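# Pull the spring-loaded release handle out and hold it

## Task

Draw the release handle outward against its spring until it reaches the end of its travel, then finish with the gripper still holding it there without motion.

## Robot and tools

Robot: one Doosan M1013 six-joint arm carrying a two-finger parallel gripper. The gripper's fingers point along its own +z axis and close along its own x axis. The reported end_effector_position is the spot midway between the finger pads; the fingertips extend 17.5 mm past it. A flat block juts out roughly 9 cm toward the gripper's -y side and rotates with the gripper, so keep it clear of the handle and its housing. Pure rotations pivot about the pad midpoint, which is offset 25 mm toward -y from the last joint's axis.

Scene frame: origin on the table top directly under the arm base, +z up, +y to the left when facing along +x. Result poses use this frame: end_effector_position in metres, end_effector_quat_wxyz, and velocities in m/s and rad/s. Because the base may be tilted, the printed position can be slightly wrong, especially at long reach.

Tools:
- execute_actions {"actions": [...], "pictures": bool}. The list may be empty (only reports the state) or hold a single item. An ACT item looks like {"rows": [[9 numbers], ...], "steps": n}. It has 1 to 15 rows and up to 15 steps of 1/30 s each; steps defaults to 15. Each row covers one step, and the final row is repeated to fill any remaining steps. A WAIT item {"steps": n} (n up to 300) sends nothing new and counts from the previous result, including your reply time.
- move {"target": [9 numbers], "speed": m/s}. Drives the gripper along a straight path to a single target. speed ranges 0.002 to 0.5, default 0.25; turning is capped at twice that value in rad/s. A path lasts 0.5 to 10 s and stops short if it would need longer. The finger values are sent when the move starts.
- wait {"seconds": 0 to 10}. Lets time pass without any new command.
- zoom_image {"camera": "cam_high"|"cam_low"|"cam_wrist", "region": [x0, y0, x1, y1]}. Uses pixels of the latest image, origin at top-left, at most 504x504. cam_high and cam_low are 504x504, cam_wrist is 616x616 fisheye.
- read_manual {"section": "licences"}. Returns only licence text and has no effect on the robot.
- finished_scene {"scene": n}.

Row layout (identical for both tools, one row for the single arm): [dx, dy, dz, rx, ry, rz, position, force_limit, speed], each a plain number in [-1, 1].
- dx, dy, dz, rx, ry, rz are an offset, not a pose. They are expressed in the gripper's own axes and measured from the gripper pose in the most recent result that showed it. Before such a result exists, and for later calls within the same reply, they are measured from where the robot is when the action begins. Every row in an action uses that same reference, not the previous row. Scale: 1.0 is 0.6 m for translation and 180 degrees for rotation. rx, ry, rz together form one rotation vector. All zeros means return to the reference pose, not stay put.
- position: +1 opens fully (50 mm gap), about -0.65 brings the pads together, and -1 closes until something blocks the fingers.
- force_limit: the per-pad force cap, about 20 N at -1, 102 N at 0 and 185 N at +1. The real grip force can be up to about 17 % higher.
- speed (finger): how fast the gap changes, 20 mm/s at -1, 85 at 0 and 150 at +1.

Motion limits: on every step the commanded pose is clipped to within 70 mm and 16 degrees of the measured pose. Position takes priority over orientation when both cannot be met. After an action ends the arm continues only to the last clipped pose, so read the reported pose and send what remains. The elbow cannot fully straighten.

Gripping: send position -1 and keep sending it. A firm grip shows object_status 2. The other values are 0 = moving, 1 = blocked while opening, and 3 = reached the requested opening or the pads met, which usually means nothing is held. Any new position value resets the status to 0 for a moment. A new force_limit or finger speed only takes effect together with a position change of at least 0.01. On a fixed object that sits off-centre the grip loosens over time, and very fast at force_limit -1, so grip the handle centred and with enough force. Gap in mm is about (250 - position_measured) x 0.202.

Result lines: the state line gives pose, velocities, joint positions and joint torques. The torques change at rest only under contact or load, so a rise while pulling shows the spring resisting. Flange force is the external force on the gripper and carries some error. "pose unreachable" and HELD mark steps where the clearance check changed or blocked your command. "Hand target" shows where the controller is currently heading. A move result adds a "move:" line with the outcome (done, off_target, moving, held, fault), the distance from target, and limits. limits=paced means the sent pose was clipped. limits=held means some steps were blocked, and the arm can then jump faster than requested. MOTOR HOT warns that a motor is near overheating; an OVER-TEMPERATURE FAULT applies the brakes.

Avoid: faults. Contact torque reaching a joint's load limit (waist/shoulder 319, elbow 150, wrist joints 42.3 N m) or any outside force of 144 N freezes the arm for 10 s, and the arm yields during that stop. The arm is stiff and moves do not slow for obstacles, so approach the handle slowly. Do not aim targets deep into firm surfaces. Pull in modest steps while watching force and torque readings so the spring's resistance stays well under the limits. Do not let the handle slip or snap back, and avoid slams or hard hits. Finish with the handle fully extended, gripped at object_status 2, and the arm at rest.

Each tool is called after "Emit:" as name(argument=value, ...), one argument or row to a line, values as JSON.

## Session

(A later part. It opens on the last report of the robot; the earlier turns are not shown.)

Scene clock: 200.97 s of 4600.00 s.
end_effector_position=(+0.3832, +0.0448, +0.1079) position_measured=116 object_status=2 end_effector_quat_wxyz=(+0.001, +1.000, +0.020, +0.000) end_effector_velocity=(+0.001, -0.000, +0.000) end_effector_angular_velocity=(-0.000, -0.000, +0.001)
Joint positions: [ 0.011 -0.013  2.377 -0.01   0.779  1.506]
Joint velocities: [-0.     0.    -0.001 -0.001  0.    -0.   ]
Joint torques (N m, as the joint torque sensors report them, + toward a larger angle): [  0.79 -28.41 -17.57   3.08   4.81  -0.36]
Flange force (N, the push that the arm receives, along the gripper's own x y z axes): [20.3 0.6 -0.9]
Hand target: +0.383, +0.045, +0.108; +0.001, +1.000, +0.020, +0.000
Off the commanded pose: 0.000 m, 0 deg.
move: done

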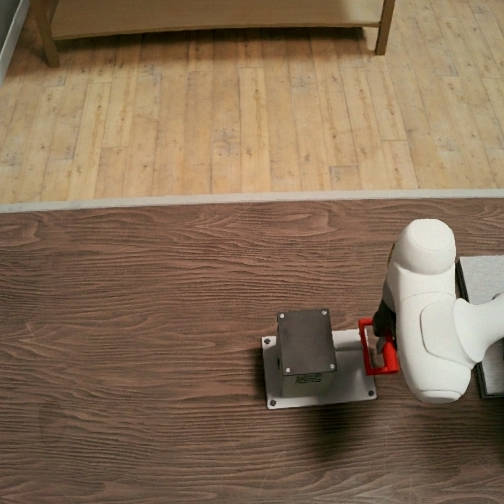

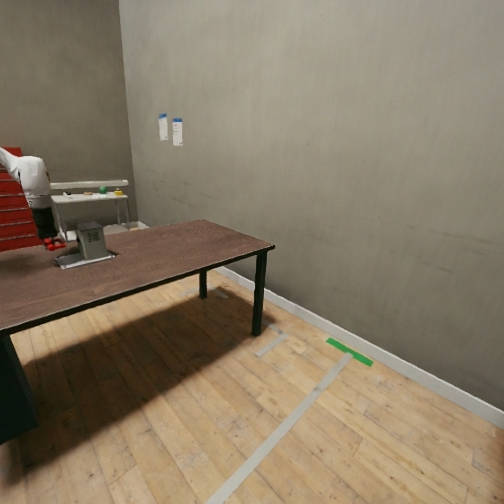

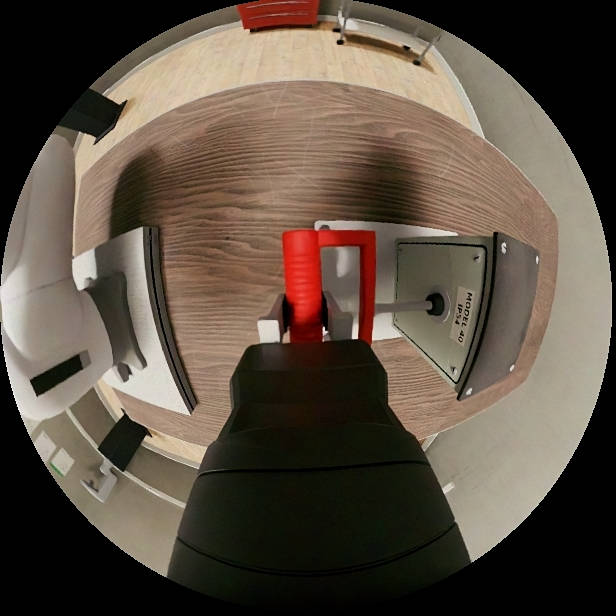

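Emit:
move(
  target=[-0.01833, 0.0001, 0, 0, 0, 0, 1, -0.8, -0.3],
  speed=0.03,
)

Emit:
move(
  target=[0, 0, 0, 0, 0, 0, -1, -0.8, -0.5],
  speed=0.03,
)

Scene clock: 204.73 s of 4600.00 s.
end_effector_position=(+0.3722, +0.0443, +0.1079) position_measured=3 object_status=3 end_effector_quat_wxyz=(+0.001, +1.000, +0.020, +0.000) end_effector_velocity=(-0.001, +0.000, -0.000) end_effector_angular_velocity=(+0.000, +0.001, -0.001)
Joint positions: [ 0.009 -0.031  2.395 -0.01   0.78   1.504]
Joint velocities: [-0.    -0.     0.001  0.001  0.    -0.   ]
Joint torques (N m, as the joint torque sensors report them, + toward a larger angle): [  0.01 -26.52 -17.93   2.66   4.61  -0.37]
Flange force (N, the push that the arm receives, along the gripper's own x y z axes): [19.7 -1.4 -1.1]
Hand target: +0.372, +0.044, +0.108; +0.001, +1.000, +0.020, +0.000
Off the commanded pose: 0.000 m, 0 deg.
After step 90, 0.07 s passed at rest.
move: done

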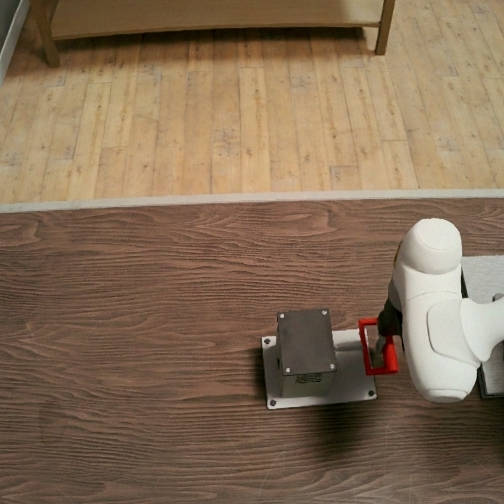

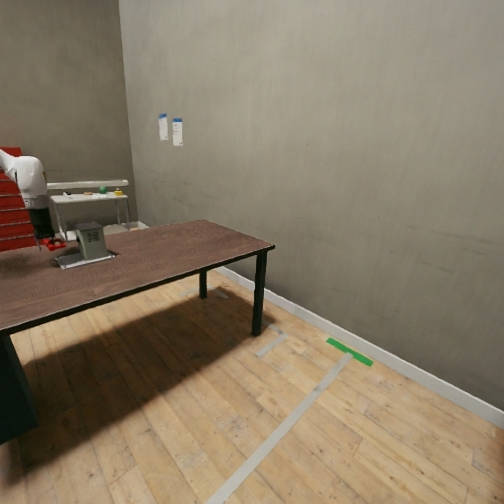

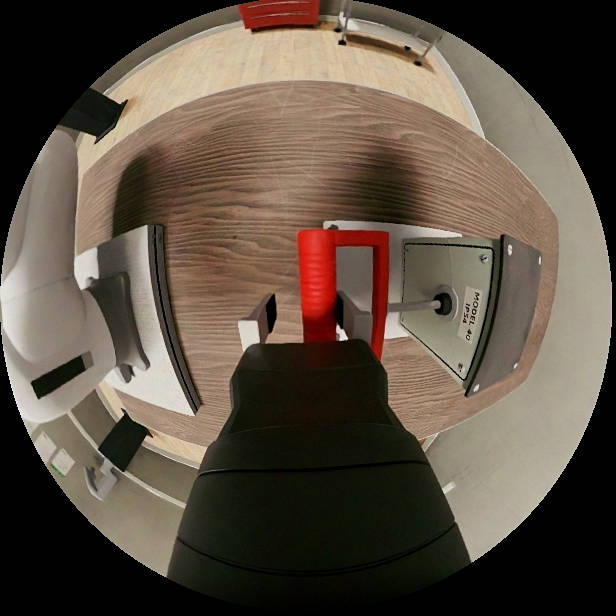

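Scene clock: 205.40 s of 4600.00 s.
end_effector_position=(+0.3722, +0.0443, +0.1079) position_measured=116 object_status=2 end_effector_quat_wxyz=(+0.001, +1.000, +0.020, +0.000) end_effector_velocity=(-0.001, -0.000, -0.000) end_effector_angular_velocity=(-0.000, +0.001, -0.000)
Joint positions: [ 0.009 -0.031  2.395 -0.01   0.78   1.504]
Joint velocities: [-0.     0.     0.001 -0.     0.     0.   ]
Joint torques (N m, as the joint torque sensors report them, + toward a larger angle): [ -0.05 -26.18 -17.07   2.89   5.09  -0.19]
Flange force (N, the push that the arm receives, along the gripper's own x y z axes): [20.5 -1.2 -1.2]
Hand target: +0.372, +0.044, +0.108; +0.001, +1.000, +0.020, +0.000
Off the commanded pose: 0.000 m, 0 deg.
move: done

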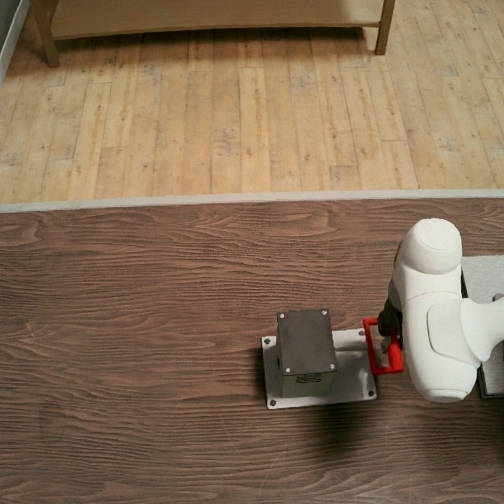

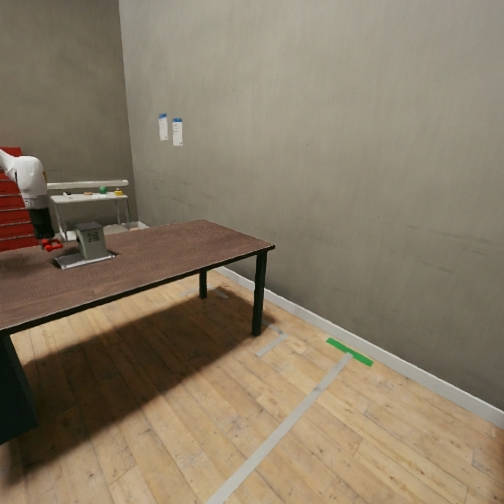

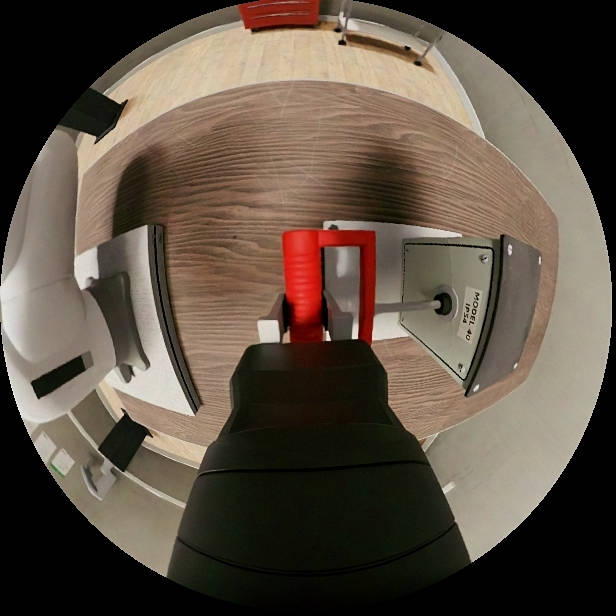

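Emit:
move(
  target=[-0.01833, 0.0001, 0, 0, 0, 0, 1, -0.8, -0.3],
  speed=0.03,
)

Emit:
move(
  target=[0, 0, 0, 0, 0, 0, -1, -0.8, -0.5],
  speed=0.03,
)

Scene clock: 212.43 s of 4600.00 s.
end_effector_position=(+0.3613, +0.0438, +0.1079) position_measured=3 object_status=3 end_effector_quat_wxyz=(+0.001, +1.000, +0.020, +0.000) end_effector_velocity=(-0.000, +0.000, -0.000) end_effector_angular_velocity=(-0.000, +0.000, +0.001)
Joint positions: [ 0.007 -0.05   2.412 -0.01   0.781  1.501]
Joint velocities: [ 0. -0.  0. -0.  0. -0.]
Joint torques (N m, as the joint torque sensors report them, + toward a larger angle): [ -1.44 -24.53 -17.38   2.43   5.13  -0.28]
Flange force (N, the push that the arm receives, along the gripper's own x y z axes): [20.9 -5.2 -0.6]
Hand target: +0.361, +0.044, +0.108; +0.001, +1.000, +0.020, +0.000
Off the commanded pose: 0.000 m, 0 deg.
After step 90, 3.33 s passed at rest.
move: done

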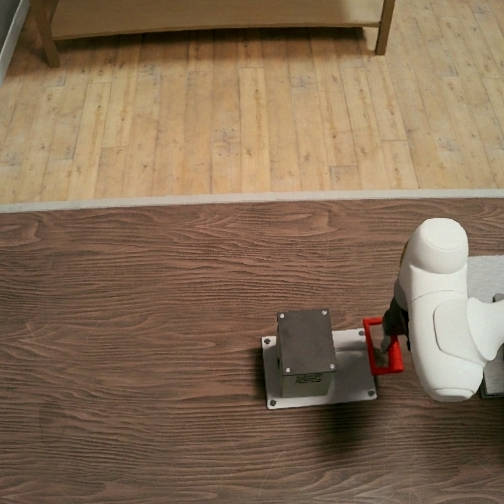

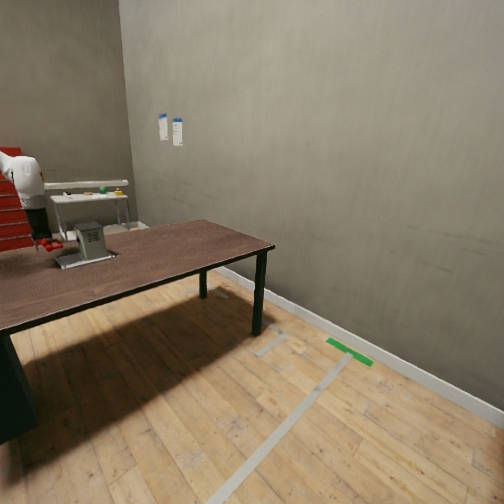

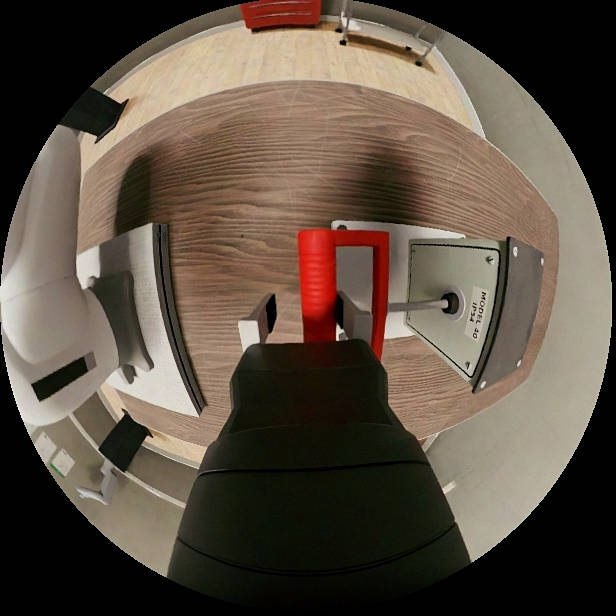

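Scene clock: 213.00 s of 4600.00 s.
end_effector_position=(+0.3616, +0.0438, +0.1081) position_measured=87 object_status=2 end_effector_quat_wxyz=(+0.001, +1.000, +0.020, +0.000) end_effector_velocity=(-0.002, +0.000, -0.001) end_effector_angular_velocity=(-0.000, +0.002, +0.001)
Joint positions: [ 0.007 -0.05   2.412 -0.01   0.781  1.501]
Joint velocities: [ 0.001  0.     0.002 -0.     0.     0.   ]
Joint torques (N m, as the joint torque sensors report them, + toward a larger angle): [  1.35 -26.96  15.72   0.75  22.25  -1.63]
Flange force (N, the push that the arm receives, along the gripper's own x y z axes): [79.1 -2.3 17.7]
Hand target: +0.361, +0.044, +0.108; +0.001, +1.000, +0.020, +0.000
Off the commanded pose: 0.000 m, 0 deg.
move: done

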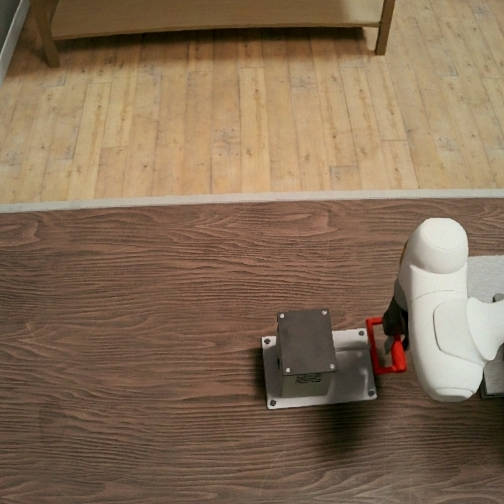

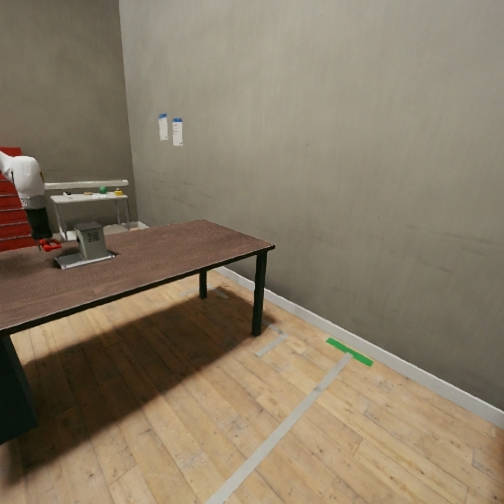

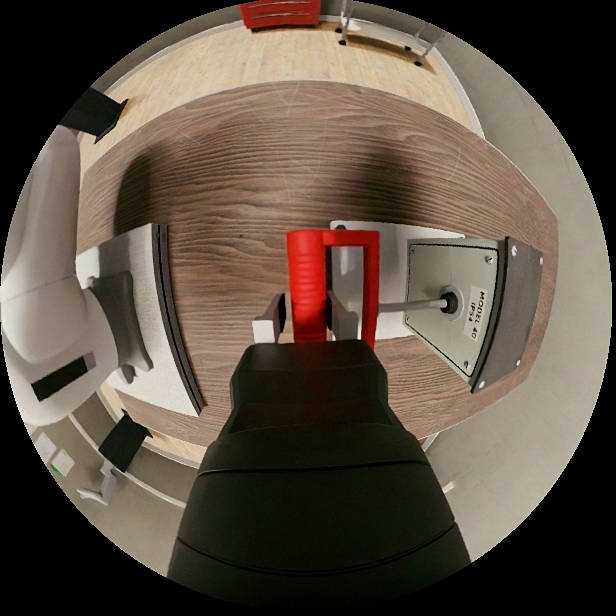

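Emit:
move(
  target=[0.00667, 0, 0.0003, 0, 0, 0, -1, -0.8, -0.5],
  speed=0.02,
)

Emit:
move(
  target=[0, 0, 0, 0, 0, 0, -0.98, -0.6, -0.8],
  speed=0.02,
)

Scene clock: 216.97 s of 4600.00 s.
end_effector_position=(+0.3655, +0.0440, +0.1079) position_measured=116 object_status=2 end_effector_quat_wxyz=(+0.001, +1.000, +0.020, +0.000) end_effector_velocity=(+0.001, +0.000, +0.000) end_effector_angular_velocity=(-0.000, -0.001, +0.001)
Joint positions: [ 0.007 -0.043  2.406 -0.01   0.78   1.502]
Joint velocities: [ 0.     0.    -0.001 -0.    -0.     0.   ]
Joint torques (N m, as the joint torque sensors report them, + toward a larger angle): [ -0.08 -24.14  -3.72   1.69  11.36  -0.72]
Flange force (N, the push that the arm receives, along the gripper's own x y z axes): [41.1 -3.0 1.1]
Hand target: +0.366, +0.044, +0.108; +0.001, +1.000, +0.020, +0.000
Off the commanded pose: 0.000 m, 0 deg.
After step 90, 0.27 s passed at rest.
move: done

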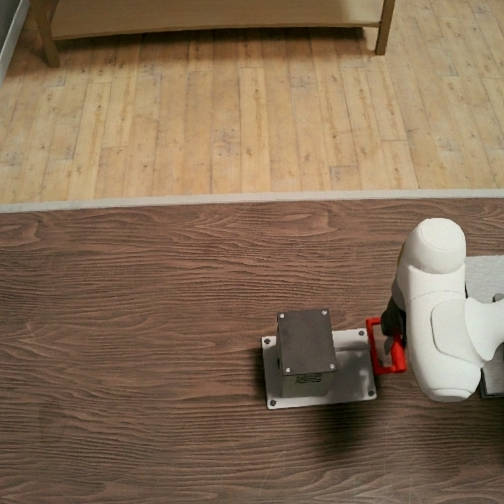

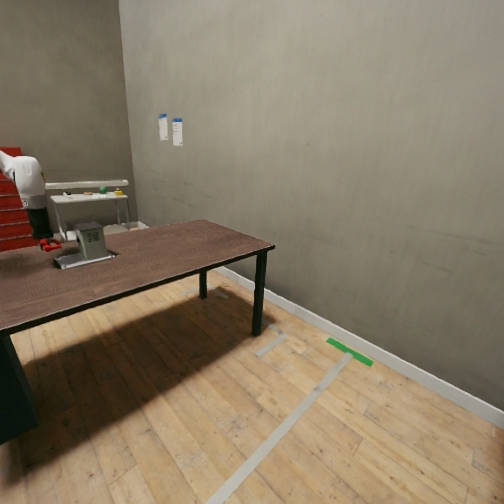

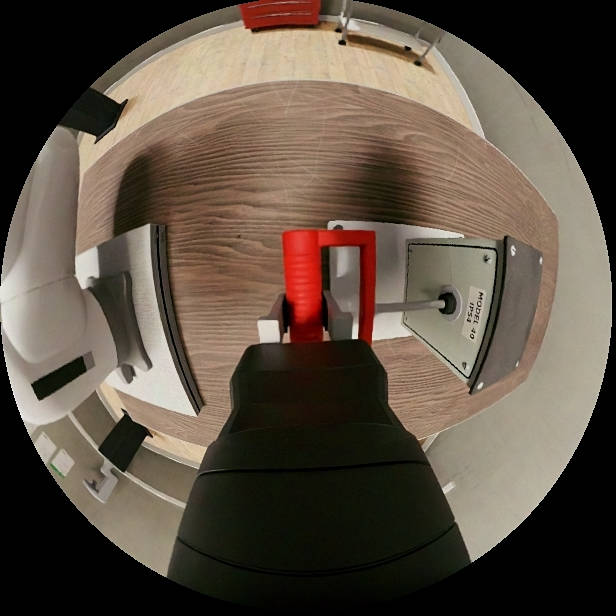

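Scene clock: 217.47 s of 4600.00 s.
end_effector_position=(+0.3655, +0.0440, +0.1079) position_measured=117 object_status=2 end_effector_quat_wxyz=(+0.001, +1.000, +0.020, +0.000) end_effector_velocity=(+0.000, -0.000, -0.000) end_effector_angular_velocity=(-0.000, +0.000, +0.001)
Joint positions: [ 0.007 -0.043  2.406 -0.01   0.78   1.502]
Joint velocities: [-0.     0.    -0.    -0.    -0.    -0.001]
Joint torques (N m, as the joint torque sensors report them, + toward a larger angle): [ -0.37 -24.38  -4.08   1.92  11.41  -0.72]
Flange force (N, the push that the arm receives, along the gripper's own x y z axes): [41.0 -3.7 2.2]
Hand target: +0.366, +0.044, +0.108; +0.001, +1.000, +0.020, +0.000
Off the commanded pose: 0.000 m, 0 deg.
move: done

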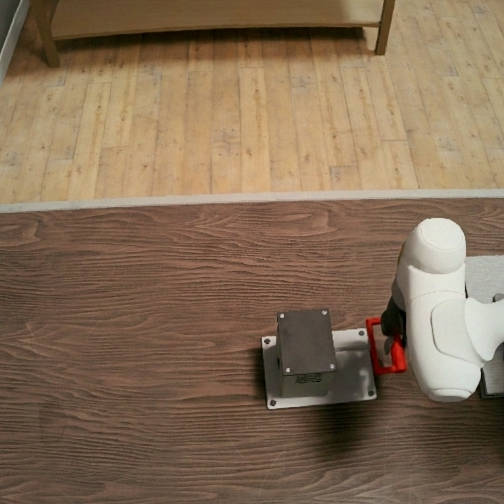

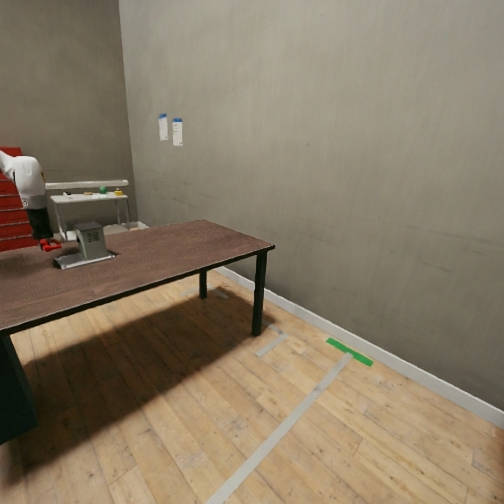

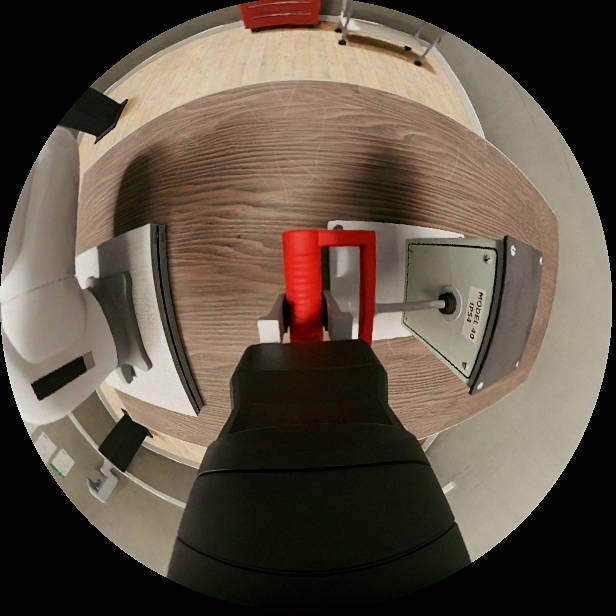

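Emit:
execute_actions(
  actions=[],
  pictures=false,
)

Scene clock: 221.60 s of 4600.00 s.
end_effector_position=(+0.3655, +0.0440, +0.1079) position_measured=117 object_status=2 end_effector_quat_wxyz=(+0.001, +1.000, +0.020, +0.000) end_effector_velocity=(+0.000, -0.000, +0.000) end_effector_angular_velocity=(-0.000, -0.000, +0.001)
Joint positions: [ 0.007 -0.043  2.406 -0.01   0.78   1.502]
Joint velocities: [-0.    -0.    -0.    -0.     0.    -0.001]
Joint torques (N m, as the joint torque sensors report them, + toward a larger angle): [ -0.93 -25.72  -4.16   1.78  11.39  -0.76]
Flange force (N, the push that the arm receives, along the gripper's own x y z axes): [43.2 -5.4 4.4]
Hand target: +0.366, +0.044, +0.108; +0.001, +1.000, +0.020, +0.000
Off the commanded pose: 0.000 m, 0 deg.
Steps of this call (steps 1 to 90: nothing new was sent; then 1.13 s passed at rest). Readings (end_effector_position | what the end effector reports):
1: (+0.3655, +0.0440, +0.1079) | position_measured=117 object_status=2
2: (+0.3655, +0.0440, +0.1079) | position_measured=117 object_status=2
4: (+0.3655, +0.0440, +0.1079) | position_measured=117 object_status=2
8: (+0.3655, +0.0440, +0.1079) | position_measured=117 object_status=2
90: the state above

The handle is at its end stop, about 60 mm out, and the grip is steady.

Emit:
finished_scene(
  scene=1,
)

The scene is finished: the task was done.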